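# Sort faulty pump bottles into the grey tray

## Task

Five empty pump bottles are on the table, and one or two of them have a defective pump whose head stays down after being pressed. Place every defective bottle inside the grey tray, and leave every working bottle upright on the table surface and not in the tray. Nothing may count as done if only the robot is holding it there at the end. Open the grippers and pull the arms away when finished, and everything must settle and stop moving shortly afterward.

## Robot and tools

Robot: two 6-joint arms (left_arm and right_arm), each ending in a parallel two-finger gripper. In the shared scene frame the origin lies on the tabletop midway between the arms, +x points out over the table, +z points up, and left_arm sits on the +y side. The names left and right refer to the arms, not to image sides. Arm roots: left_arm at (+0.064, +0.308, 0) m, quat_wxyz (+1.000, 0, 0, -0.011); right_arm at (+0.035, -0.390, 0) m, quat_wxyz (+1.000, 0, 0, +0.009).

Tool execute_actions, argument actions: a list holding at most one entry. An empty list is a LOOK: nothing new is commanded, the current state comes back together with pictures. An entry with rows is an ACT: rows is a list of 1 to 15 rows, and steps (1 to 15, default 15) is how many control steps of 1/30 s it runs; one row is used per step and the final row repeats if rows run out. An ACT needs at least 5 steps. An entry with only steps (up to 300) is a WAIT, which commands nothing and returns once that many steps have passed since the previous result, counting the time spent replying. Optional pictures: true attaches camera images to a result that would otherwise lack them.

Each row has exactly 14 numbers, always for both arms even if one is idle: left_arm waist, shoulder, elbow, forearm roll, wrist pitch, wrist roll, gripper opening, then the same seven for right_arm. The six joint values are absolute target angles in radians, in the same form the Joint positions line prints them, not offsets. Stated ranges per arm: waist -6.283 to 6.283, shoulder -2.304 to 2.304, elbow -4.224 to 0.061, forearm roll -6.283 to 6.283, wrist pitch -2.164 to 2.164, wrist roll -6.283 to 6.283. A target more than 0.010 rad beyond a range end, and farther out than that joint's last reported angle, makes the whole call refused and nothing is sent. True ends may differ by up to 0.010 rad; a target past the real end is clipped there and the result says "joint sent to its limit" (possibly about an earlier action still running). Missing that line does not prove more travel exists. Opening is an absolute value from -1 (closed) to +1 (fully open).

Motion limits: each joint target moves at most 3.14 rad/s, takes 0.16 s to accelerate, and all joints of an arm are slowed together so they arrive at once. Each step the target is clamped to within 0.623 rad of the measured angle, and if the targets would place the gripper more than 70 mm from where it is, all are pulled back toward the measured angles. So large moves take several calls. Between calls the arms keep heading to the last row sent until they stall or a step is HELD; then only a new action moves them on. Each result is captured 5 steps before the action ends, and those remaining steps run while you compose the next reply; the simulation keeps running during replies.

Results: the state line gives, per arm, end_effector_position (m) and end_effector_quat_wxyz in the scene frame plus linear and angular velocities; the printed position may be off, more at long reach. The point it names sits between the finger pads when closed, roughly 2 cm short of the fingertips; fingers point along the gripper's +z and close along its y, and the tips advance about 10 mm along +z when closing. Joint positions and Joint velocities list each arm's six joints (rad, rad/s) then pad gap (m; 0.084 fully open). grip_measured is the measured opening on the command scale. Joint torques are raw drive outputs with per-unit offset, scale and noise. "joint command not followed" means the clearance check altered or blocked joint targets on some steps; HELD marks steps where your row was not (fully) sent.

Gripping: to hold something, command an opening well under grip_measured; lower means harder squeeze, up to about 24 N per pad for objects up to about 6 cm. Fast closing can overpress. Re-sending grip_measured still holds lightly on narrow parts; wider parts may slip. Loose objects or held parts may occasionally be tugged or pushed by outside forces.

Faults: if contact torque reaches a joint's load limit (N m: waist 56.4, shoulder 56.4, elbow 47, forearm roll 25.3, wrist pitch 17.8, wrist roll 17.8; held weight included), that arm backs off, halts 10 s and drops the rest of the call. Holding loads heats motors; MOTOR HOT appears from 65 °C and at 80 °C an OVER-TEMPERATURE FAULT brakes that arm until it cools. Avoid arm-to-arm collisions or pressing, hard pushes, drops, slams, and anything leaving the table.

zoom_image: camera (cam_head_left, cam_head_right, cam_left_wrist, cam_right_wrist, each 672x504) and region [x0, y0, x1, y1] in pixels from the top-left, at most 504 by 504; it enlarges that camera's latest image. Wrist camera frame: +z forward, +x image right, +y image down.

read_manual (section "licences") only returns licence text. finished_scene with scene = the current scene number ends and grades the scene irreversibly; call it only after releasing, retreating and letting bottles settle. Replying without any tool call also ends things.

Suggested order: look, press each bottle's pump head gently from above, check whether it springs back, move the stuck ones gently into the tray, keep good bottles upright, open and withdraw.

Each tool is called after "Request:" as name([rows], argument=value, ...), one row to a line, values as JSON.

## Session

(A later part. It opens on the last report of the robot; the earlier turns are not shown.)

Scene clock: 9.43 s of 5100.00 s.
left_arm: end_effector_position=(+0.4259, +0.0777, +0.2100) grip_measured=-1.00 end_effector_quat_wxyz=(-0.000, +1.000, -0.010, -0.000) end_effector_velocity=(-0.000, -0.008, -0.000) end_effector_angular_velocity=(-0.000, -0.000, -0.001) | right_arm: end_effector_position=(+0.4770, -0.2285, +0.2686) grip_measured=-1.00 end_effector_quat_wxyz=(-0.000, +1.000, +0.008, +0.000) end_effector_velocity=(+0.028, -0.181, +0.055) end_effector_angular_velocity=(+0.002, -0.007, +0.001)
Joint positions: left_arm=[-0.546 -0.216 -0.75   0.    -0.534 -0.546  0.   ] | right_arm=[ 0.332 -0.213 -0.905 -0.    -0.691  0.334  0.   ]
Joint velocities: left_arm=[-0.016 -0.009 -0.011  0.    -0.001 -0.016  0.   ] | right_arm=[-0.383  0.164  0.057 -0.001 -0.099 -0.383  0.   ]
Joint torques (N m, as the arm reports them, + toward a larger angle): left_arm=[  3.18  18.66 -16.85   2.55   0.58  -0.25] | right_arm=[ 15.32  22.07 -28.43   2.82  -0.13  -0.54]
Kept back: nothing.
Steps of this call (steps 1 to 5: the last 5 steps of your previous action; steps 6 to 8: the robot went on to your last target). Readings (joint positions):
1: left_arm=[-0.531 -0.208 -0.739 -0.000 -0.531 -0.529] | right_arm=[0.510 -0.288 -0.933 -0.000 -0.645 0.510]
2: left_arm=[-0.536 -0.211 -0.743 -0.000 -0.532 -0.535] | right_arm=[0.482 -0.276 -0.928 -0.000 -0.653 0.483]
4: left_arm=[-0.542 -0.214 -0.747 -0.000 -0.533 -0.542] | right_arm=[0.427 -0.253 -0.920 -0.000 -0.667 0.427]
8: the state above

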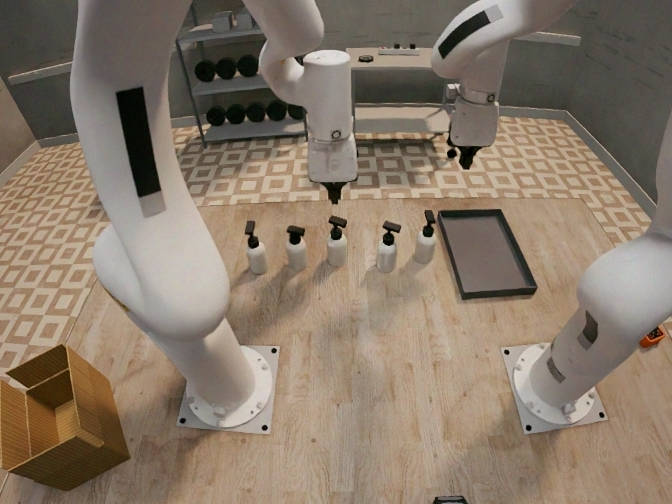

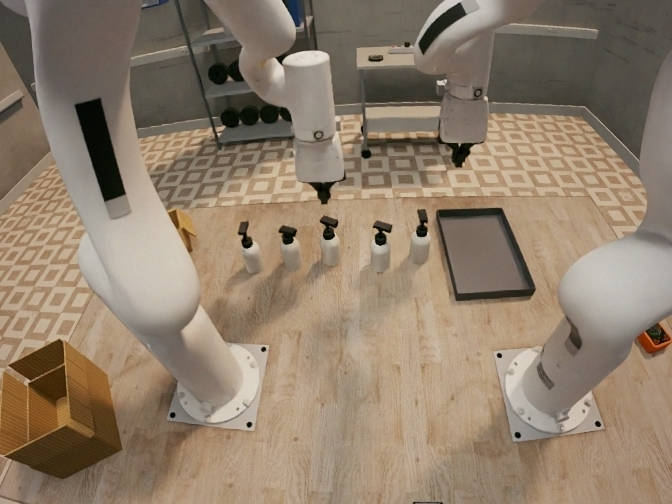

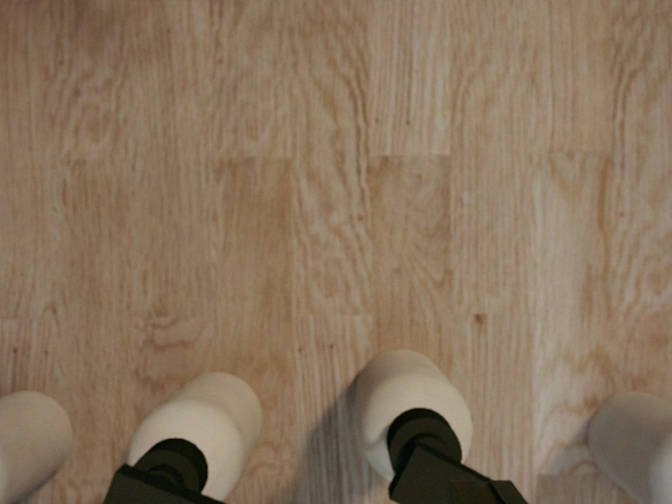

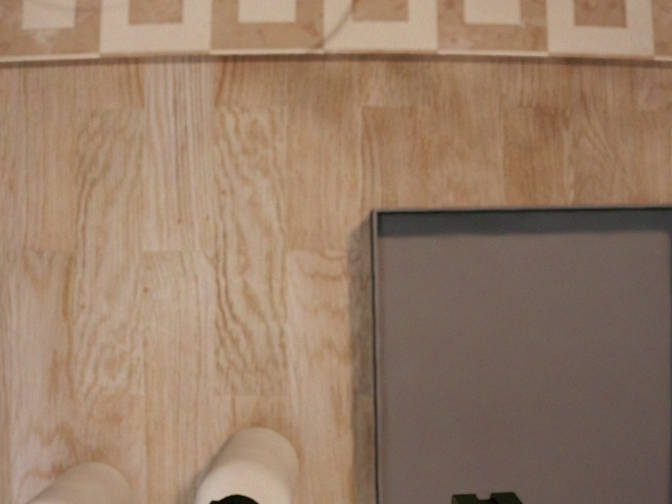

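b2 is down. Test b3.

Request:
execute_actions([
  {"rows":[[-0.548,-0.31,-0.735,0,-0.425,-0.548,-1,0.3,-0.2,-0.9,0,-0.7,0.3,0.2],[-0.548,-0.31,-0.735,0,-0.425,-0.548,-1,0.3,-0.2,-0.9,0,-0.7,0.3,0.2],[-0.548,-0.31,-0.735,0,-0.425,-0.548,-1,0.3,-0.2,-0.9,0,-0.7,0.3,0.2],[-0.548,-0.31,-0.735,0,-0.425,-0.548,-1,0.3,-0.2,-0.9,0,-0.7,0.3,0.2],[-0.548,-0.31,-0.735,0,-0.425,-0.548,-1,0.3,-0.2,-0.9,0,-0.7,0.3,0.2],[-0.548,-0.31,-0.735,0,-0.425,-0.548,-1,0.3,-0.2,-0.9,0,-0.7,0.3,0.2],[-0.548,-0.335,-0.731,0,-0.396,-0.548,-1,0.3,-0.2,-0.9,0,-0.7,0.3,0.2],[-0.548,-0.335,-0.731,0,-0.396,-0.548,-1,0.3,-0.2,-0.9,0,-0.7,0.3,0.2],[-0.548,-0.359,-0.727,0,-0.368,-0.548,-1,0.3,-0.2,-0.9,0,-0.7,0.3,0.2]]},
])

Request:
execute_actions([
  {"rows":[[-0.548,-0.359,-0.727,0,-0.368,-0.548,-1,0.3,-0.2,-0.9,0,-0.7,0.3,0.2]],"steps":10},
])

Request:
execute_actions([
  {"rows":[[-0.548,-0.18,-0.757,0,-0.577,-0.548,-1,0.3,-0.2,-0.9,0,-0.7,0.3,0.2]],"steps":14},
])

Request:
execute_actions([
  {"rows":[[0.5,0,-0.7,0,-0.7,0.5,-1,0.3,-0.2,-0.9,0,-0.7,0.3,0.2]]},
])

Request:
execute_actions([
  {"steps":12},
], pictures=true)

Request:
zoom_image(camera="cam_head_left", region=[200,150,480,290])

Scene clock: 10.27 s of 5100.00 s.
left_arm: end_effector_position=(+0.4270, +0.0759, +0.1591) grip_measured=-1.00 end_effector_quat_wxyz=(+0.000, +1.000, -0.011, +0.000) end_effector_velocity=(+0.005, -0.003, -0.164) end_effector_angular_velocity=(-0.015, -0.025, -0.002) | right_arm: end_effector_position=(+0.4786, -0.2435, +0.2725) grip_measured=+0.19 end_effector_quat_wxyz=(+0.000, +1.000, +0.009, +0.000) end_effector_velocity=(-0.000, -0.000, -0.000) end_effector_angular_velocity=(+0.000, +0.001, -0.001)
Joint positions: left_arm=[-0.548 -0.322 -0.733  0.    -0.411 -0.548  0.   ] | right_arm=[ 0.3   -0.2   -0.9    0.    -0.7    0.3    0.052]
Joint velocities: left_arm=[-0.001 -0.347  0.046  0.001  0.422  0.     0.   ] | right_arm=[-0.001  0.     0.     0.001 -0.    -0.     0.001]
Joint torques (N m, as the arm reports them, + toward a larger angle): left_arm=[  3.31  11.99 -15.43   2.54   0.17  -0.43] | right_arm=[  1.28  31.4  -29.75   2.66  -0.34  -0.7 ]
Steps of this call (steps 1 to 15: the robot went on to your last target; steps 16 to 25: the first 10 steps of this action). Readings (joint positions):
16: left_arm=[-0.548 -0.217 -0.751 0.000 -0.534 -0.548] | right_arm=[0.300 -0.200 -0.900 0.000 -0.700 0.300]
17: left_arm=[-0.548 -0.219 -0.751 0.000 -0.530 -0.548] | right_arm=[0.300 -0.200 -0.900 0.000 -0.700 0.300]
19: left_arm=[-0.548 -0.246 -0.747 0.000 -0.496 -0.548] | right_arm=[0.300 -0.200 -0.900 0.000 -0.700 0.300]
23: left_arm=[-0.548 -0.302 -0.735 -0.000 -0.437 -0.548] | right_arm=[0.300 -0.200 -0.900 0.000 -0.700 0.300]
25: the state above

Scene clock: 10.60 s of 5100.00 s.
left_arm: end_effector_position=(+0.4275, +0.0756, +0.1434) grip_measured=-1.00 end_effector_quat_wxyz=(+0.001, +1.000, -0.011, +0.001) end_effector_velocity=(+0.000, -0.000, -0.004) end_effector_angular_velocity=(-0.001, -0.002, +0.000) | right_arm: end_effector_position=(+0.4786, -0.2436, +0.2725) grip_measured=+0.19 end_effector_quat_wxyz=(+0.000, +1.000, +0.009, +0.000) end_effector_velocity=(+0.000, +0.000, +0.000) end_effector_angular_velocity=(+0.000, -0.001, +0.001)
Joint positions: left_arm=[-0.548 -0.356 -0.73  -0.    -0.371 -0.548  0.   ] | right_arm=[ 0.3   -0.2   -0.9    0.    -0.7    0.3    0.052]
Joint velocities: left_arm=[ 0.    -0.009  0.001 -0.     0.013  0.     0.   ] | right_arm=[ 0.001  0.    -0.001 -0.     0.     0.    -0.   ]
Joint torques (N m, as the arm reports them, + toward a larger angle): left_arm=[ 5.17  2.78 -5.45  0.85  1.55 -0.36] | right_arm=[  0.81  32.13 -29.57   2.53  -0.36  -0.75]
Steps of this call (steps 1 to 5: the last 5 steps of your previous action; steps 6 to 10: the first 5 steps of this action). Readings (joint positions):
6: left_arm=[-0.548 -0.354 -0.730 -0.000 -0.373 -0.548] | right_arm=[0.300 -0.200 -0.900 0.000 -0.700 0.300]
7: left_arm=[-0.548 -0.354 -0.730 -0.000 -0.373 -0.548] | right_arm=[0.300 -0.200 -0.900 0.000 -0.700 0.300]
9: left_arm=[-0.548 -0.355 -0.730 -0.000 -0.371 -0.548] | right_arm=[0.300 -0.200 -0.900 0.000 -0.700 0.300]
10: the state above

Scene clock: 11.07 s of 5100.00 s.
left_arm: end_effector_position=(+0.4262, +0.0765, +0.2155) grip_measured=-1.00 end_effector_quat_wxyz=(+0.001, +1.000, -0.011, +0.002) end_effector_velocity=(-0.011, +0.007, +0.159) end_effector_angular_velocity=(+0.000, -0.000, -0.002) | right_arm: end_effector_position=(+0.4786, -0.2436, +0.2725) grip_measured=+0.19 end_effector_quat_wxyz=(+0.000, +1.000, +0.009, +0.000) end_effector_velocity=(-0.000, +0.000, -0.000) end_effector_angular_velocity=(-0.000, +0.000, +0.001)
Joint positions: left_arm=[-0.548 -0.205 -0.752  0.    -0.543 -0.548  0.   ] | right_arm=[ 0.3   -0.2   -0.9   -0.    -0.7    0.3    0.052]
Joint velocities: left_arm=[-0.001  0.32  -0.063  0.001 -0.383  0.     0.   ] | right_arm=[ 0.     0.     0.    -0.     0.    -0.001 -0.   ]
Joint torques (N m, as the arm reports them, + toward a larger angle): left_arm=[  2.49   1.72 -13.41   1.74   0.32  -0.26] | right_arm=[  0.69  32.   -29.38   2.52  -0.37  -0.76]
Steps of this call (steps 1 to 5: the last 5 steps of your previous action; steps 6 to 14: the first 9 steps of this action). Readings (joint positions):
6: left_arm=[-0.548 -0.357 -0.729 -0.000 -0.369 -0.548] | right_arm=[0.300 -0.200 -0.900 0.000 -0.700 0.300]
7: left_arm=[-0.548 -0.355 -0.729 -0.000 -0.372 -0.548] | right_arm=[0.300 -0.200 -0.900 -0.000 -0.700 0.300]
9: left_arm=[-0.548 -0.329 -0.729 -0.000 -0.409 -0.548] | right_arm=[0.300 -0.200 -0.900 0.000 -0.700 0.300]
13: left_arm=[-0.548 -0.219 -0.749 0.000 -0.527 -0.548] | right_arm=[0.300 -0.200 -0.900 0.000 -0.700 0.300]
14: the state above

Scene clock: 11.57 s of 5100.00 s.
left_arm: end_effector_position=(+0.4562, +0.1724, +0.2455) grip_measured=-1.00 end_effector_quat_wxyz=(-0.000, +1.000, -0.011, -0.001) end_effector_velocity=(+0.093, +0.399, +0.063) end_effector_angular_velocity=(-0.001, -0.000, +0.008) | right_arm: end_effector_position=(+0.4786, -0.2436, +0.2725) grip_measured=+0.19 end_effector_quat_wxyz=(+0.000, +1.000, +0.009, +0.000) end_effector_velocity=(+0.000, +0.000, +0.000) end_effector_angular_velocity=(-0.000, -0.000, +0.001)
Joint positions: left_arm=[-0.312 -0.121 -0.737  0.    -0.617 -0.312  0.   ] | right_arm=[ 0.3   -0.2   -0.9   -0.    -0.7    0.3    0.052]
Joint velocities: left_arm=[ 0.981  0.209  0.064  0.    -0.145  0.973  0.   ] | right_arm=[ 0.    -0.    -0.001 -0.    -0.001 -0.    -0.   ]
Joint torques (N m, as the arm reports them, + toward a larger angle): left_arm=[  1.82  10.35 -18.85   2.64   0.22   0.12] | right_arm=[  1.08  31.74 -29.62   2.52  -0.41  -0.72]
Steps of this call (steps 1 to 5: the last 5 steps of your previous action; steps 6 to 15: the first 10 steps of this action). Readings (joint positions):
6: left_arm=[-0.548 -0.184 -0.755 -0.000 -0.573 -0.548] | right_arm=[0.300 -0.200 -0.900 0.000 -0.700 0.300]
7: left_arm=[-0.545 -0.183 -0.755 -0.000 -0.575 -0.544] | right_arm=[0.300 -0.200 -0.900 0.000 -0.700 0.300]
9: left_arm=[-0.510 -0.172 -0.752 -0.000 -0.583 -0.506] | right_arm=[0.300 -0.200 -0.900 -0.000 -0.700 0.300]
13: left_arm=[-0.377 -0.136 -0.741 0.000 -0.607 -0.377] | right_arm=[0.300 -0.200 -0.900 0.000 -0.700 0.300]
15: the state above

Scene clock: 11.97 s of 5100.00 s.
left_arm: end_effector_position=(+0.4646, +0.3353, +0.2644) grip_measured=-1.00 end_effector_quat_wxyz=(+0.000, +1.000, -0.011, -0.000) end_effector_velocity=(-0.058, +0.405, +0.039) end_effector_angular_velocity=(-0.001, +0.002, +0.005) | right_arm: end_effector_position=(+0.4786, -0.2436, +0.2725) grip_measured=+0.19 end_effector_quat_wxyz=(+0.000, +1.000, +0.009, +0.000) end_effector_velocity=(+0.000, -0.001, +0.000) end_effector_angular_velocity=(-0.000, -0.000, -0.001)
Joint positions: left_arm=[ 0.088 -0.057 -0.717  0.    -0.661  0.088  0.   ] | right_arm=[ 0.3   -0.2   -0.9   -0.    -0.7    0.3    0.052]
Joint velocities: left_arm=[ 1.015  0.138  0.043 -0.    -0.097  1.011  0.   ] | right_arm=[-0.002  0.    -0.    -0.     0.    -0.    -0.   ]
Joint torques (N m, as the arm reports them, + toward a larger angle): left_arm=[  3.89  12.86 -19.89   1.71   0.55  -0.4 ] | right_arm=[  1.1   31.51 -29.91   2.47  -0.4   -0.74]
Kept back: nothing.
Steps of this call (steps 1 to 5: the last 5 steps of your previous action; steps 6 to 12: the robot went on to your last target). Readings (joint positions):
1: left_arm=[-0.280 -0.114 -0.735 0.000 -0.622 -0.279] | right_arm=[0.300 -0.200 -0.900 -0.000 -0.700 0.300]
2: left_arm=[-0.247 -0.108 -0.733 0.000 -0.626 -0.246] | right_arm=[0.300 -0.200 -0.900 0.000 -0.700 0.300]
4: left_arm=[-0.180 -0.096 -0.729 0.000 -0.634 -0.180] | right_arm=[0.300 -0.200 -0.900 0.000 -0.700 0.300]
8: left_arm=[-0.047 -0.075 -0.723 0.000 -0.648 -0.047] | right_arm=[0.300 -0.200 -0.900 0.000 -0.700 0.300]
12: the state above

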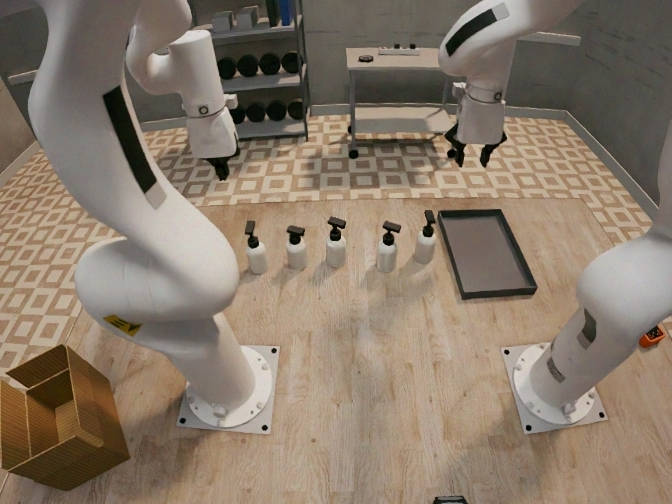

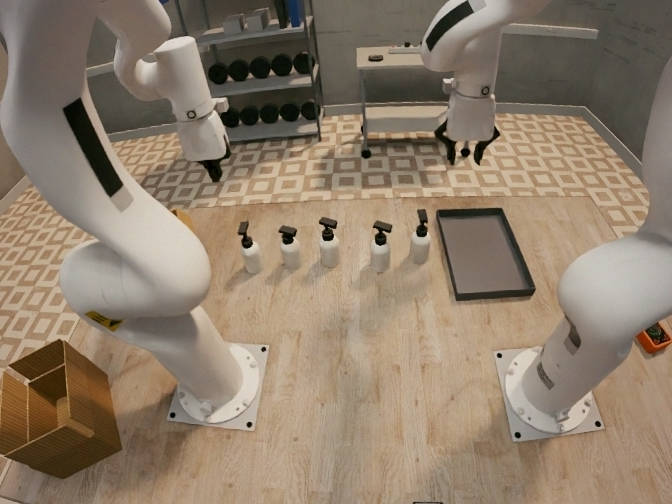

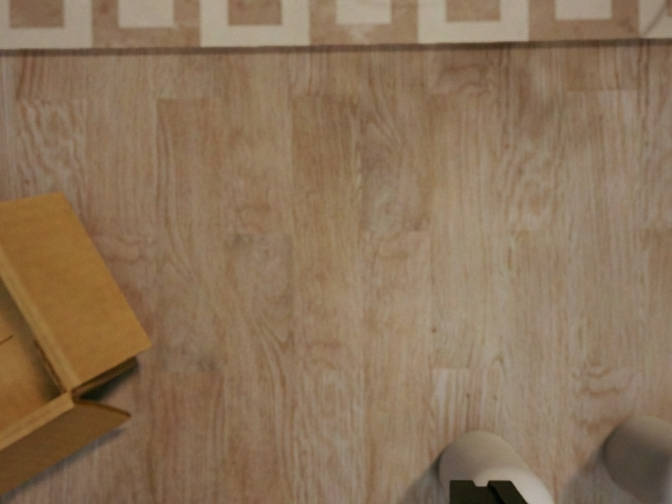

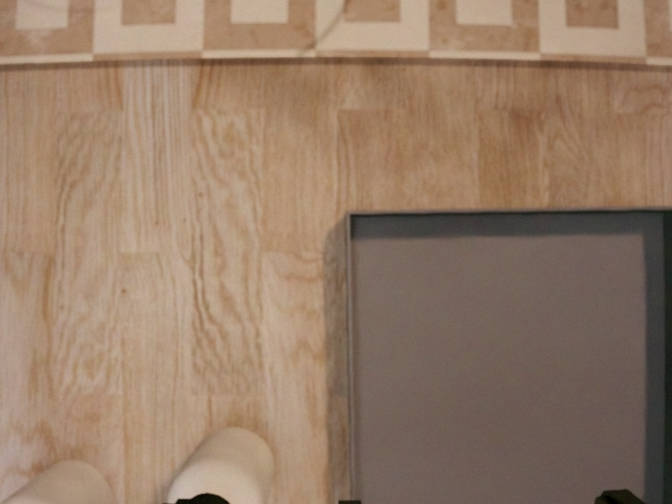

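Region (200, 150, 480, 290) of cam_head_left's 672x504 image, scaled by 1.800, with more detail than that image has.

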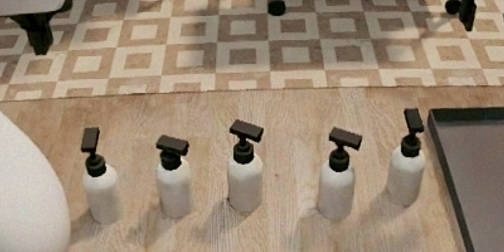

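Request:
execute_actions([
  {"rows":[[0.9,0,-0.7,0,-0.7,0.5,-1,0.6,-0.4,-1.25,0,-0.85,0,0.6]]},
])

Request:
execute_actions([
  {"rows":[[0.9,0,-0.7,0,-0.7,0.5,-1,0.969,-0.72,-1.58,0,-0.86,-0.25,0.6]]},
])

Request:
execute_actions([
  {"rows":[[0.9,0,-0.7,0,-0.7,0.5,-1,0.969,-0.757,-1.572,0,-0.815,-0.25,0.6]]},
])

Request:
execute_actions([
  {"steps":8},
], pictures=true)

Request:
zoom_image(camera="cam_head_left", region=[200,150,480,290])

Scene clock: 12.93 s of 5100.00 s.
left_arm: end_effector_position=(+0.3534, +0.5682, +0.2803) grip_measured=-1.00 end_effector_quat_wxyz=(-0.000, +0.993, +0.116, +0.000) end_effector_velocity=(-0.274, +0.305, +0.001) end_effector_angular_velocity=(+0.001, -0.001, +1.051) | right_arm: end_effector_position=(+0.5013, -0.1413, +0.2954) grip_measured=+0.59 end_effector_quat_wxyz=(-0.000, +0.984, +0.179, +0.000) end_effector_velocity=(+0.037, +0.418, +0.081) end_effector_angular_velocity=(+0.000, -0.000, +1.328)
Joint positions: left_arm=[ 0.752 -0.    -0.7    0.    -0.7    0.5    0.   ] | right_arm=[ 0.471 -0.314 -1.1    0.    -0.785  0.129  0.069]
Joint velocities: left_arm=[ 1.054  0.003  0.001 -0.    -0.     0.003  0.   ] | right_arm=[ 0.666 -0.444 -0.776  0.    -0.331 -0.662  0.   ]
Joint torques (N m, as the arm reports them, + toward a larger angle): left_arm=[  1.55  11.71 -20.2    1.31   0.15  -0.27] | right_arm=[  1.33  38.35 -29.18   2.54  -0.65  -0.85]
Steps of this call (steps 1 to 19: the robot went on to your last target; steps 20 to 29: the first 10 steps of this action). Readings (joint positions):
20: left_arm=[0.497 -0.000 -0.700 -0.000 -0.700 0.498] | right_arm=[0.300 -0.200 -0.900 -0.000 -0.700 0.300]
21: left_arm=[0.501 -0.000 -0.700 -0.000 -0.700 0.499] | right_arm=[0.302 -0.202 -0.903 -0.000 -0.702 0.297]
23: left_arm=[0.538 -0.000 -0.700 -0.000 -0.700 0.499] | right_arm=[0.332 -0.222 -0.938 -0.000 -0.718 0.265]
27: left_arm=[0.682 -0.000 -0.700 0.000 -0.700 0.499] | right_arm=[0.427 -0.284 -1.048 0.000 -0.763 0.174]
29: the state above

Scene clock: 13.43 s of 5100.00 s.
left_arm: end_effector_position=(+0.3124, +0.6076, +0.2803) grip_measured=-1.00 end_effector_quat_wxyz=(+0.000, +0.982, +0.188, -0.000) end_effector_velocity=(-0.003, +0.002, -0.000) end_effector_angular_velocity=(-0.000, -0.001, +0.011) | right_arm: end_effector_position=(+0.4776, +0.0430, +0.2861) grip_measured=+0.59 end_effector_quat_wxyz=(-0.000, +0.905, +0.425, +0.000) end_effector_velocity=(-0.140, +0.403, -0.097) end_effector_angular_velocity=(-0.004, +0.004, +1.051)
Joint positions: left_arm=[ 0.899  0.    -0.7   -0.    -0.7    0.5    0.   ] | right_arm=[ 0.756 -0.537 -1.387 -0.    -0.85  -0.103  0.069]
Joint velocities: left_arm=[ 0.01  -0.     0.    -0.001  0.001 -0.001  0.   ] | right_arm=[ 0.623 -0.535 -0.559 -0.    -0.029 -0.427 -0.   ]
Joint torques (N m, as the arm reports them, + toward a larger angle): left_arm=[  5.16  13.88 -21.28   1.65   0.18  -0.03] | right_arm=[  1.1   46.49 -31.8    2.61  -0.36  -0.78]
Steps of this call (steps 1 to 5: the last 5 steps of your previous action; steps 6 to 15: the first 10 steps of this action). Readings (joint positions):
6: left_arm=[0.883 0.000 -0.700 0.000 -0.700 0.500] | right_arm=[0.582 -0.387 -1.227 0.000 -0.839 0.020]
7: left_arm=[0.888 0.000 -0.700 0.000 -0.700 0.500] | right_arm=[0.590 -0.394 -1.237 0.000 -0.842 0.012]
9: left_arm=[0.893 0.000 -0.700 -0.000 -0.700 0.500] | right_arm=[0.626 -0.425 -1.272 -0.000 -0.844 -0.015]
13: left_arm=[0.898 0.000 -0.700 -0.000 -0.700 0.500] | right_arm=[0.714 -0.501 -1.349 -0.000 -0.848 -0.074]
15: the state above

Scene clock: 13.93 s of 5100.00 s.
left_arm: end_effector_position=(+0.3120, +0.6080, +0.2803) grip_measured=-1.00 end_effector_quat_wxyz=(+0.000, +0.982, +0.188, +0.000) end_effector_velocity=(+0.000, +0.000, +0.000) end_effector_angular_velocity=(+0.002, -0.002, +0.000) | right_arm: end_effector_position=(+0.4122, +0.1755, +0.2223) grip_measured=+0.59 end_effector_quat_wxyz=(+0.000, +0.817, +0.577, -0.000) end_effector_velocity=(-0.008, +0.032, -0.007) end_effector_angular_velocity=(+0.029, -0.019, +0.069)
Joint positions: left_arm=[ 0.9 -0.  -0.7 -0.  -0.7  0.5  0. ] | right_arm=[ 0.964 -0.751 -1.568 -0.    -0.817 -0.247  0.069]
Joint velocities: left_arm=[-0.     0.001  0.    -0.001  0.001  0.     0.   ] | right_arm=[ 0.035 -0.041 -0.051 -0.     0.025 -0.034  0.   ]
Joint torques (N m, as the arm reports them, + toward a larger angle): left_arm=[  1.64  10.07 -19.1    1.38   0.26  -0.12] | right_arm=[ -0.51  57.62 -30.81   2.67  -0.56  -0.68]
Steps of this call (steps 1 to 5: the last 5 steps of your previous action; steps 6 to 15: the first 10 steps of this action). Readings (joint positions):
6: left_arm=[0.900 0.000 -0.700 -0.000 -0.700 0.500] | right_arm=[0.878 -0.642 -1.497 0.000 -0.855 -0.187]
7: left_arm=[0.900 0.000 -0.700 -0.000 -0.700 0.500] | right_arm=[0.897 -0.660 -1.514 0.000 -0.854 -0.200]
9: left_arm=[0.900 -0.000 -0.700 -0.000 -0.700 0.500] | right_arm=[0.928 -0.701 -1.539 0.000 -0.837 -0.221]
13: left_arm=[0.900 0.000 -0.700 -0.000 -0.700 0.500] | right_arm=[0.961 -0.747 -1.563 -0.000 -0.820 -0.244]
15: the state above

Scene clock: 14.20 s of 5100.00 s.
left_arm: end_effector_position=(+0.3120, +0.6080, +0.2803) grip_measured=-1.00 end_effector_quat_wxyz=(+0.000, +0.982, +0.188, +0.000) end_effector_velocity=(+0.000, +0.000, +0.001) end_effector_angular_velocity=(+0.002, -0.002, +0.001) | right_arm: end_effector_position=(+0.4107, +0.1782, +0.2204) grip_measured=+0.59 end_effector_quat_wxyz=(-0.000, +0.815, +0.580, +0.000) end_effector_velocity=(-0.003, +0.003, -0.003) end_effector_angular_velocity=(-0.001, +0.001, +0.007)
Joint positions: left_arm=[ 0.9 -0.  -0.7 -0.  -0.7  0.5  0. ] | right_arm=[ 0.968 -0.756 -1.572 -0.    -0.815 -0.25   0.069]
Joint velocities: left_arm=[ 0.001  0.002 -0.001 -0.001 -0.    -0.     0.   ] | right_arm=[ 0.005 -0.006 -0.002  0.     0.002 -0.002 -0.   ]
Joint torques (N m, as the arm reports them, + toward a larger angle): left_arm=[  1.72  11.6  -21.21   2.57   0.34  -0.06] | right_arm=[  0.49  56.48 -30.79   2.47  -0.44  -0.72]
Kept back: nothing.
Steps of this call (steps 1 to 5: the last 5 steps of your previous action; steps 6 to 8: the robot went on to your last target). Readings (joint positions):
1: left_arm=[0.900 -0.000 -0.700 -0.000 -0.700 0.500] | right_arm=[0.965 -0.752 -1.569 -0.000 -0.817 -0.248]
2: left_arm=[0.900 -0.000 -0.700 -0.000 -0.700 0.500] | right_arm=[0.966 -0.753 -1.570 -0.000 -0.816 -0.248]
4: left_arm=[0.900 0.000 -0.700 -0.000 -0.700 0.500] | right_arm=[0.967 -0.755 -1.571 -0.000 -0.816 -0.249]
8: the state above

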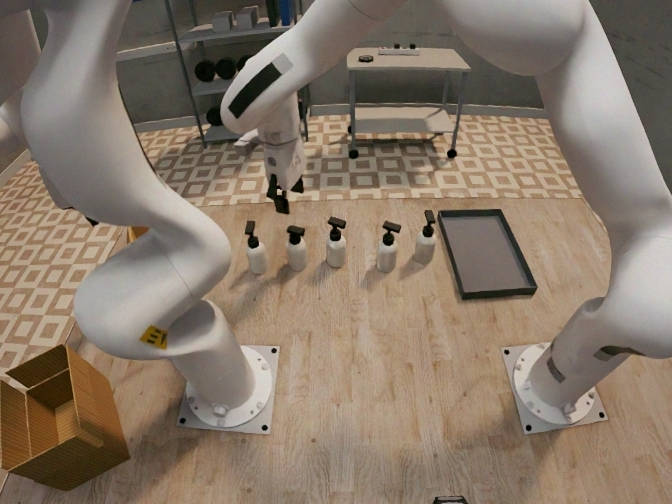

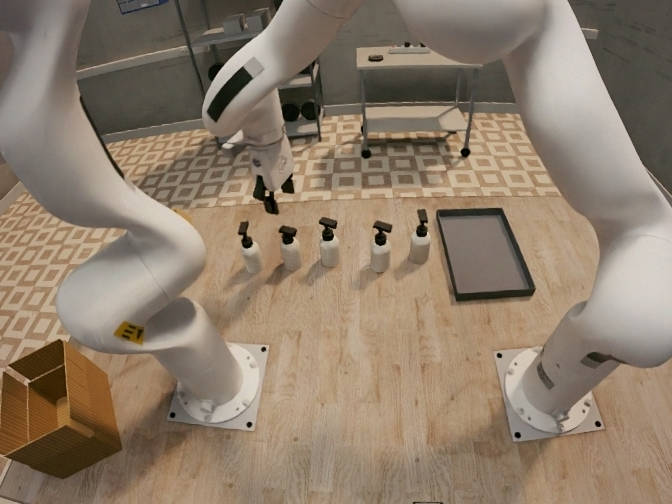

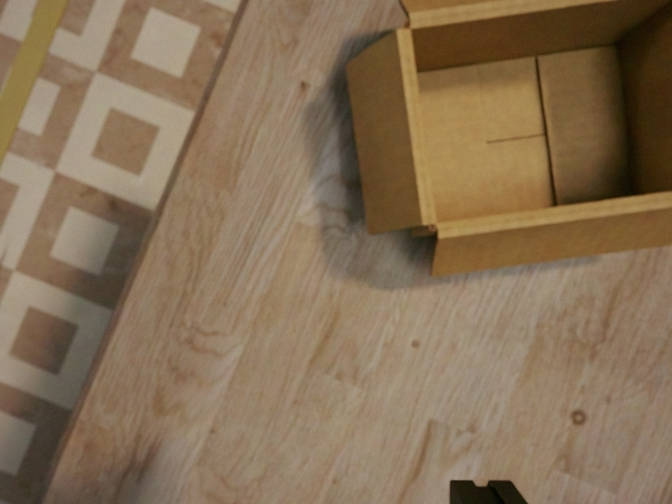

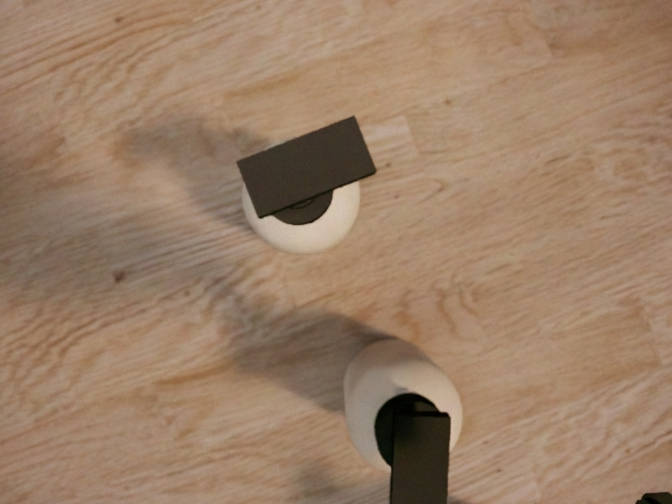

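Region (200, 150, 480, 290) of cam_head_left's 672x504 image, scaled by 1.800, with more detail than that image has.

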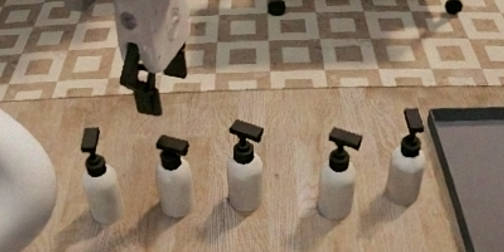

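Request:
execute_actions([
  {"rows":[[0.9,0,-0.7,0,-0.7,0.5,-1,0.969,-0.84,-1.552,0,-0.712,-0.25,0.6]],"steps":13},
])

Request:
execute_actions([
  {"rows":[[0.9,0,-0.7,0,-0.7,0.5,-1,0.969,-0.88,-1.543,0,-0.663,-0.25,0.6]],"steps":13},
], pictures=true)

Request:
zoom_image(camera="cam_head_left", region=[230,170,390,280])

Scene clock: 14.70 s of 5100.00 s.
left_arm: end_effector_position=(+0.3120, +0.6080, +0.2803) grip_measured=-1.00 end_effector_quat_wxyz=(+0.000, +0.982, +0.188, +0.000) end_effector_velocity=(-0.000, -0.000, -0.000) end_effector_angular_velocity=(-0.001, +0.000, +0.001) | right_arm: end_effector_position=(+0.4100, +0.1780, +0.1603) grip_measured=+0.59 end_effector_quat_wxyz=(+0.001, +0.815, +0.580, -0.003) end_effector_velocity=(+0.009, +0.013, -0.071) end_effector_angular_velocity=(+0.046, -0.029, -0.003)
Joint positions: left_arm=[ 0.9  0.  -0.7  0.  -0.7  0.5  0. ] | right_arm=[ 0.969 -0.832 -1.552 -0.    -0.726 -0.25   0.069]
Joint velocities: left_arm=[ 0.    -0.001  0.    -0.    -0.    -0.     0.   ] | right_arm=[-0.001 -0.099  0.008  0.002  0.162  0.     0.   ]
Joint torques (N m, as the arm reports them, + toward a larger angle): left_arm=[  4.58  10.65 -21.47   1.84   0.16  -0.27] | right_arm=[  0.49  76.26 -37.05   2.68  -0.41  -0.7 ]
Steps of this call (steps 1 to 7: the robot went on to your last target; steps 8 to 15: the first 8 steps of this action). Readings (joint positions):
8: left_arm=[0.900 -0.000 -0.700 0.000 -0.700 0.500] | right_arm=[0.969 -0.757 -1.572 -0.000 -0.815 -0.250]
9: left_arm=[0.900 -0.000 -0.700 -0.000 -0.700 0.500] | right_arm=[0.969 -0.759 -1.572 0.000 -0.812 -0.250]
11: left_arm=[0.900 0.000 -0.700 -0.000 -0.700 0.500] | right_arm=[0.969 -0.782 -1.568 0.000 -0.777 -0.250]
15: the state above

Scene clock: 15.13 s of 5100.00 s.
left_arm: end_effector_position=(+0.3120, +0.6080, +0.2803) grip_measured=-1.00 end_effector_quat_wxyz=(+0.000, +0.982, +0.188, +0.000) end_effector_velocity=(-0.000, -0.000, -0.000) end_effector_angular_velocity=(-0.002, +0.002, -0.001) | right_arm: end_effector_position=(+0.4101, +0.1781, +0.1265) grip_measured=+0.59 end_effector_quat_wxyz=(+0.000, +0.815, +0.580, -0.001) end_effector_velocity=(+0.006, +0.010, -0.015) end_effector_angular_velocity=(+0.035, -0.023, -0.000)
Joint positions: left_arm=[ 0.9 -0.  -0.7 -0.  -0.7  0.5  0. ] | right_arm=[ 0.969 -0.877 -1.543 -0.    -0.668 -0.25   0.069]
Joint velocities: left_arm=[-0.    -0.001 -0.     0.001 -0.002 -0.     0.   ] | right_arm=[ 0.001 -0.025 -0.007  0.001  0.061  0.     0.   ]
Joint torques (N m, as the arm reports them, + toward a larger angle): left_arm=[  2.73  11.59 -20.16   2.7    0.16  -0.11] | right_arm=[  1.05  62.23 -30.57   2.55  -0.45  -0.76]
Steps of this call (steps 1 to 5: the last 5 steps of your previous action; steps 6 to 13: the first 8 steps of this action). Readings (joint positions):
6: left_arm=[0.900 0.000 -0.700 -0.000 -0.700 0.500] | right_arm=[0.969 -0.838 -1.553 0.000 -0.713 -0.250]
7: left_arm=[0.900 -0.000 -0.700 -0.000 -0.700 0.500] | right_arm=[0.969 -0.840 -1.552 0.000 -0.710 -0.250]
9: left_arm=[0.900 0.000 -0.700 -0.000 -0.700 0.500] | right_arm=[0.969 -0.858 -1.549 0.000 -0.687 -0.250]
13: the state above

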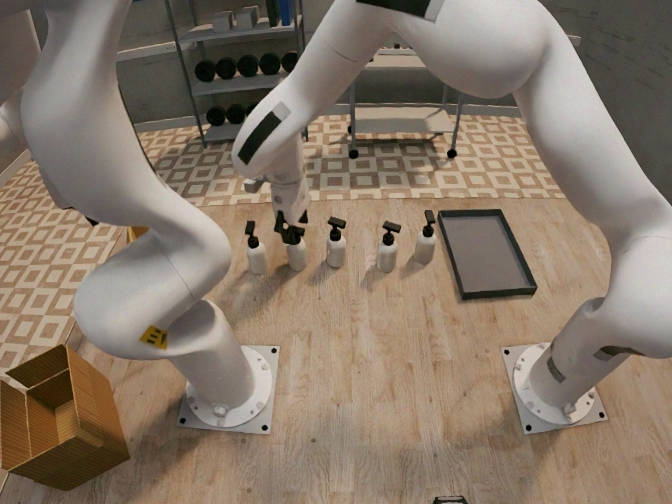

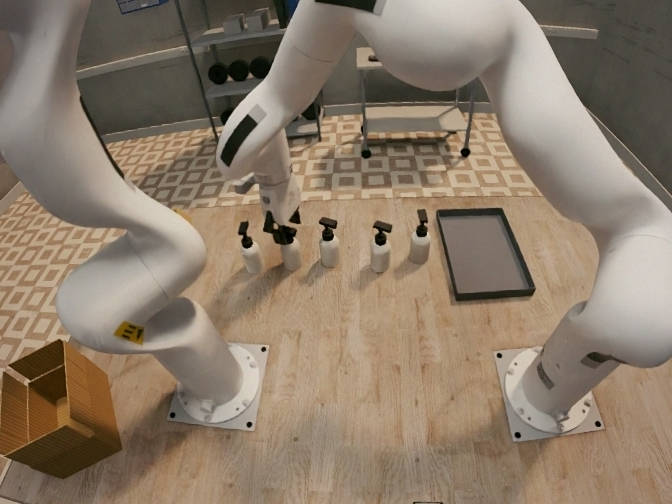

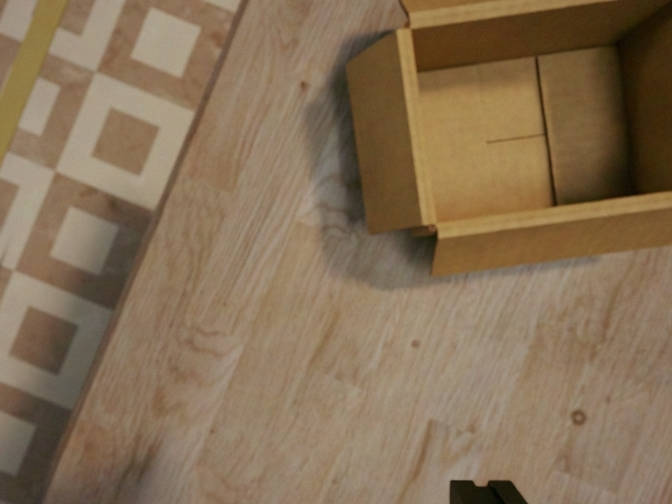

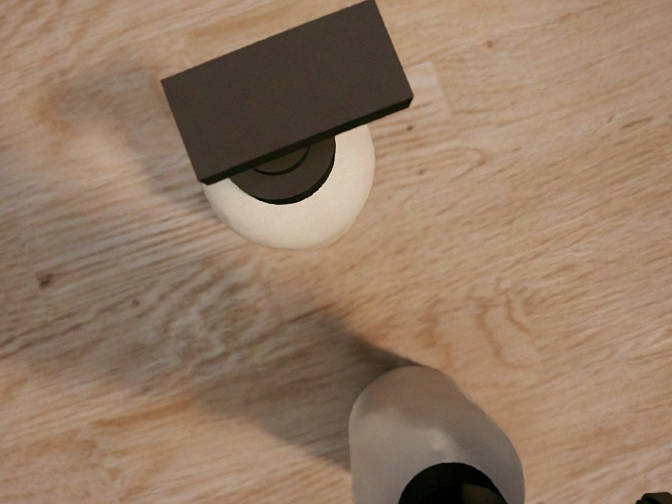

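Region (230, 170, 390, 280) of cam_head_left's 672x504 image, scaled by 3.150, with more detail than that image has; it fills the top 346 rows of this view, and the rest is white.

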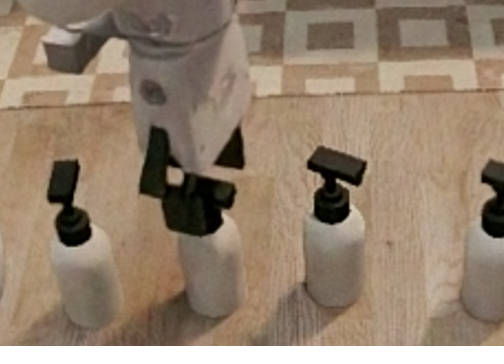

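Close, lift, carry.

Request:
execute_actions([
  {"rows":[[0.9,0,-0.7,0,-0.7,0.5,-1,0.969,-0.883,-1.542,0,-0.659,-0.25,0.2],[0.9,0,-0.7,0,-0.7,0.5,-1,0.969,-0.883,-1.542,0,-0.659,-0.25,-0.2],[0.9,0,-0.7,0,-0.7,0.5,-1,0.969,-0.883,-1.542,0,-0.659,-0.25,-0.5],[0.9,0,-0.7,0,-0.7,0.5,-1,0.969,-0.883,-1.542,0,-0.659,-0.25,-0.9]]},
])

Request:
execute_actions([
  {"rows":[[0.9,0,-0.7,0,-0.7,0.5,-1,0.969,-0.883,-1.542,0,-0.659,-0.25,-0.9],[0.9,0,-0.7,0,-0.7,0.5,-1,0.969,-0.883,-1.542,0,-0.659,-0.25,-0.9],[0.9,0,-0.7,0,-0.7,0.5,-1,0.969,-0.883,-1.542,0,-0.659,-0.25,-0.9],[0.9,0,-0.7,0,-0.7,0.5,-1,0.969,-0.883,-1.542,0,-0.659,-0.25,-0.9],[0.9,0,-0.7,0,-0.7,0.5,-1,0.969,-0.65,-1.59,0,-0.94,-0.25,-0.9]]},
])

Request:
execute_actions([
  {"steps":10},
], pictures=true)

Scene clock: 15.93 s of 5100.00 s.
left_arm: end_effector_position=(+0.3120, +0.6080, +0.2803) grip_measured=-1.00 end_effector_quat_wxyz=(+0.000, +0.982, +0.188, +0.000) end_effector_velocity=(+0.000, -0.000, +0.000) end_effector_angular_velocity=(-0.000, -0.000, +0.000) | right_arm: end_effector_position=(+0.4103, +0.1786, +0.1223) grip_measured=-0.42 end_effector_quat_wxyz=(-0.000, +0.815, +0.580, +0.000) end_effector_velocity=(-0.000, +0.000, -0.001) end_effector_angular_velocity=(+0.000, +0.000, +0.001)
Joint positions: left_arm=[ 0.9 -0.  -0.7 -0.  -0.7  0.5  0. ] | right_arm=[ 0.969 -0.883 -1.542  0.    -0.659 -0.25   0.026]
Joint velocities: left_arm=[-0.     0.    -0.001 -0.001 -0.001  0.     0.   ] | right_arm=[ 0.001 -0.001  0.     0.     0.001 -0.001  0.   ]
Joint torques (N m, as the arm reports them, + toward a larger angle): left_arm=[  3.42  14.31 -20.78   1.87   0.28  -0.33] | right_arm=[  0.92  57.37 -28.67   2.45  -0.29  -0.77]
Steps of this call (steps 1 to 5: the last 5 steps of your previous action; steps 6 to 14: the robot went on to your last target; steps 15 to 24: the first 10 steps of this action). Readings (joint positions):
15: left_arm=[0.900 -0.000 -0.700 -0.000 -0.700 0.500] | right_arm=[0.969 -0.880 -1.543 0.000 -0.663 -0.250]
16: left_arm=[0.900 0.000 -0.700 0.000 -0.700 0.500] | right_arm=[0.969 -0.880 -1.543 0.000 -0.662 -0.250]
18: left_arm=[0.900 0.000 -0.700 -0.000 -0.700 0.500] | right_arm=[0.969 -0.882 -1.542 0.000 -0.660 -0.250]
22: left_arm=[0.900 -0.000 -0.700 -0.000 -0.700 0.500] | right_arm=[0.969 -0.883 -1.542 0.000 -0.659 -0.250]
24: the state above

Scene clock: 16.43 s of 5100.00 s.
left_arm: end_effector_position=(+0.3120, +0.6080, +0.2803) grip_measured=-1.00 end_effector_quat_wxyz=(+0.000, +0.982, +0.188, +0.000) end_effector_velocity=(-0.001, -0.000, -0.000) end_effector_angular_velocity=(-0.001, +0.001, +0.000) | right_arm: end_effector_position=(+0.4109, +0.1793, +0.1752) grip_measured=-0.42 end_effector_quat_wxyz=(+0.000, +0.815, +0.580, -0.000) end_effector_velocity=(+0.014, +0.023, +0.477) end_effector_angular_velocity=(+0.094, -0.060, -0.001)
Joint positions: left_arm=[ 0.9  0.  -0.7 -0.  -0.7  0.5  0. ] | right_arm=[ 0.969 -0.813 -1.556 -0.    -0.744 -0.25   0.026]
Joint velocities: left_arm=[ 0.001 -0.     0.001  0.    -0.001  0.001  0.   ] | right_arm=[ 0.001  0.607 -0.159  0.002 -0.654  0.     0.   ]
Joint torques (N m, as the arm reports them, + toward a larger angle): left_arm=[  1.36  11.41 -19.3    2.91   0.36  -0.34] | right_arm=[  1.22  40.88 -21.03   2.21  -0.53  -0.74]
Steps of this call (steps 1 to 5: the last 5 steps of your previous action; steps 6 to 15: the first 10 steps of this action). Readings (joint positions):
6: left_arm=[0.900 0.000 -0.700 -0.000 -0.700 0.500] | right_arm=[0.969 -0.883 -1.542 0.000 -0.659 -0.250]
7: left_arm=[0.900 0.000 -0.700 0.000 -0.700 0.500] | right_arm=[0.969 -0.883 -1.542 0.000 -0.659 -0.250]
9: left_arm=[0.900 0.000 -0.700 -0.000 -0.700 0.500] | right_arm=[0.969 -0.883 -1.542 0.000 -0.659 -0.250]
13: left_arm=[0.900 0.000 -0.700 0.000 -0.700 0.500] | right_arm=[0.969 -0.856 -1.545 -0.000 -0.698 -0.250]
15: the state above

Scene clock: 16.77 s of 5100.00 s.
left_arm: end_effector_position=(+0.3120, +0.6080, +0.2803) grip_measured=-1.00 end_effector_quat_wxyz=(+0.000, +0.982, +0.188, +0.000) end_effector_velocity=(-0.000, -0.000, -0.000) end_effector_angular_velocity=(-0.001, +0.001, -0.001) | right_arm: end_effector_position=(+0.4048, +0.1702, +0.2934) grip_measured=-0.42 end_effector_quat_wxyz=(-0.001, +0.815, +0.580, +0.002) end_effector_velocity=(-0.017, -0.026, +0.059) end_effector_angular_velocity=(-0.052, +0.033, +0.001)
Joint positions: left_arm=[ 0.9  0.  -0.7 -0.  -0.7  0.5  0. ] | right_arm=[ 0.969 -0.659 -1.589  0.    -0.927 -0.25   0.026]
Joint velocities: left_arm=[ 0.    -0.001  0.     0.001 -0.     0.     0.   ] | right_arm=[ 0.001  0.088  0.001 -0.001 -0.149  0.    -0.   ]
Joint torques (N m, as the arm reports them, + toward a larger angle): left_arm=[  1.32   9.31 -20.81   2.18   0.12  -0.42] | right_arm=[  1.36  42.49 -27.87   2.56  -0.19  -0.75]
Kept back: nothing.
Steps of this call (steps 1 to 5: the last 5 steps of your previous action; steps 6 to 10: the robot went on to your last target). Readings (joint positions):
1: left_arm=[0.900 -0.000 -0.700 0.000 -0.700 0.500] | right_arm=[0.969 -0.794 -1.561 0.000 -0.766 -0.250]
2: left_arm=[0.900 0.000 -0.700 0.000 -0.700 0.500] | right_arm=[0.969 -0.775 -1.565 0.000 -0.788 -0.250]
4: left_arm=[0.900 -0.000 -0.700 -0.000 -0.700 0.500] | right_arm=[0.969 -0.738 -1.572 0.000 -0.834 -0.250]
8: left_arm=[0.900 0.000 -0.700 0.000 -0.700 0.500] | right_arm=[0.969 -0.671 -1.587 0.000 -0.912 -0.250]
10: the state above

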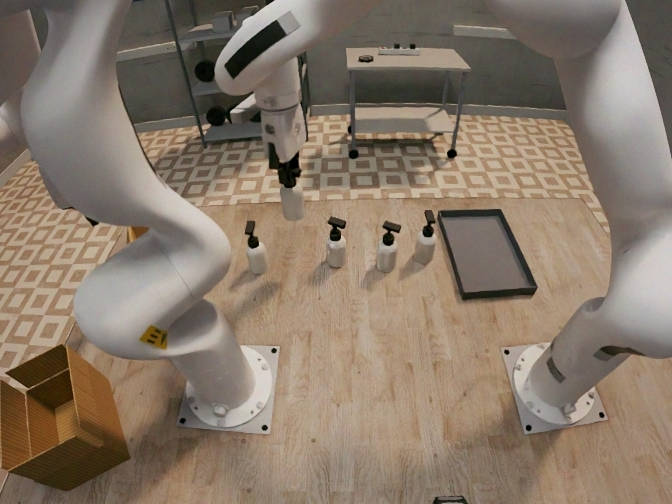

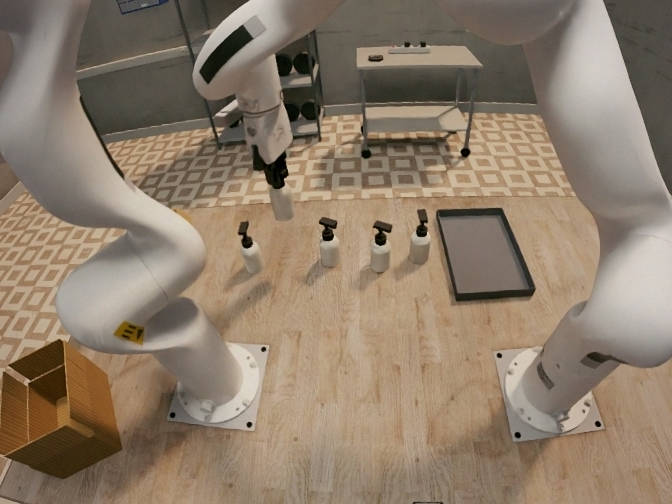

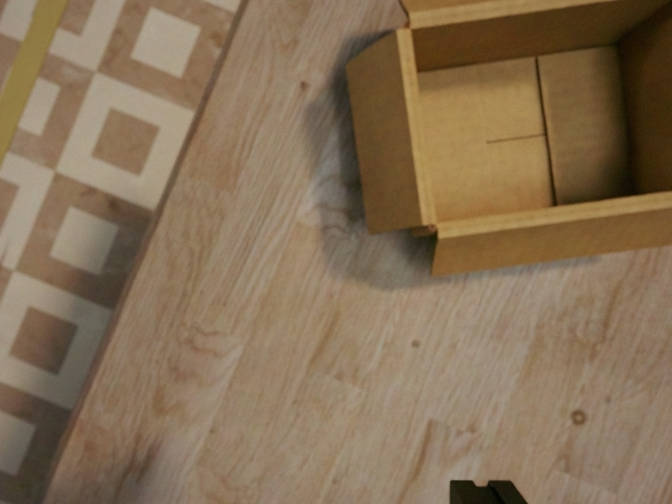

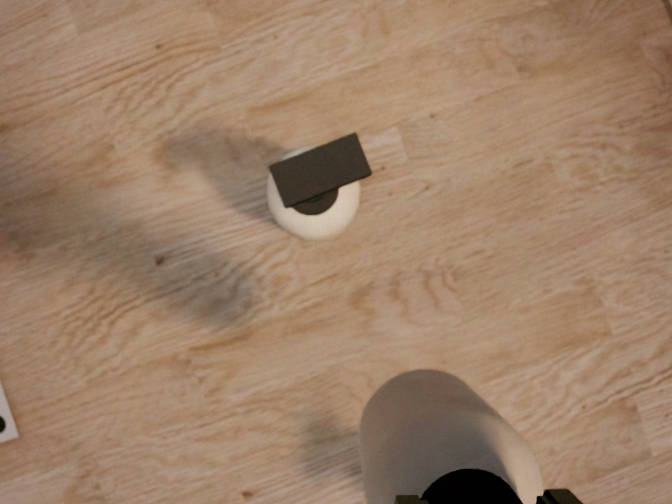

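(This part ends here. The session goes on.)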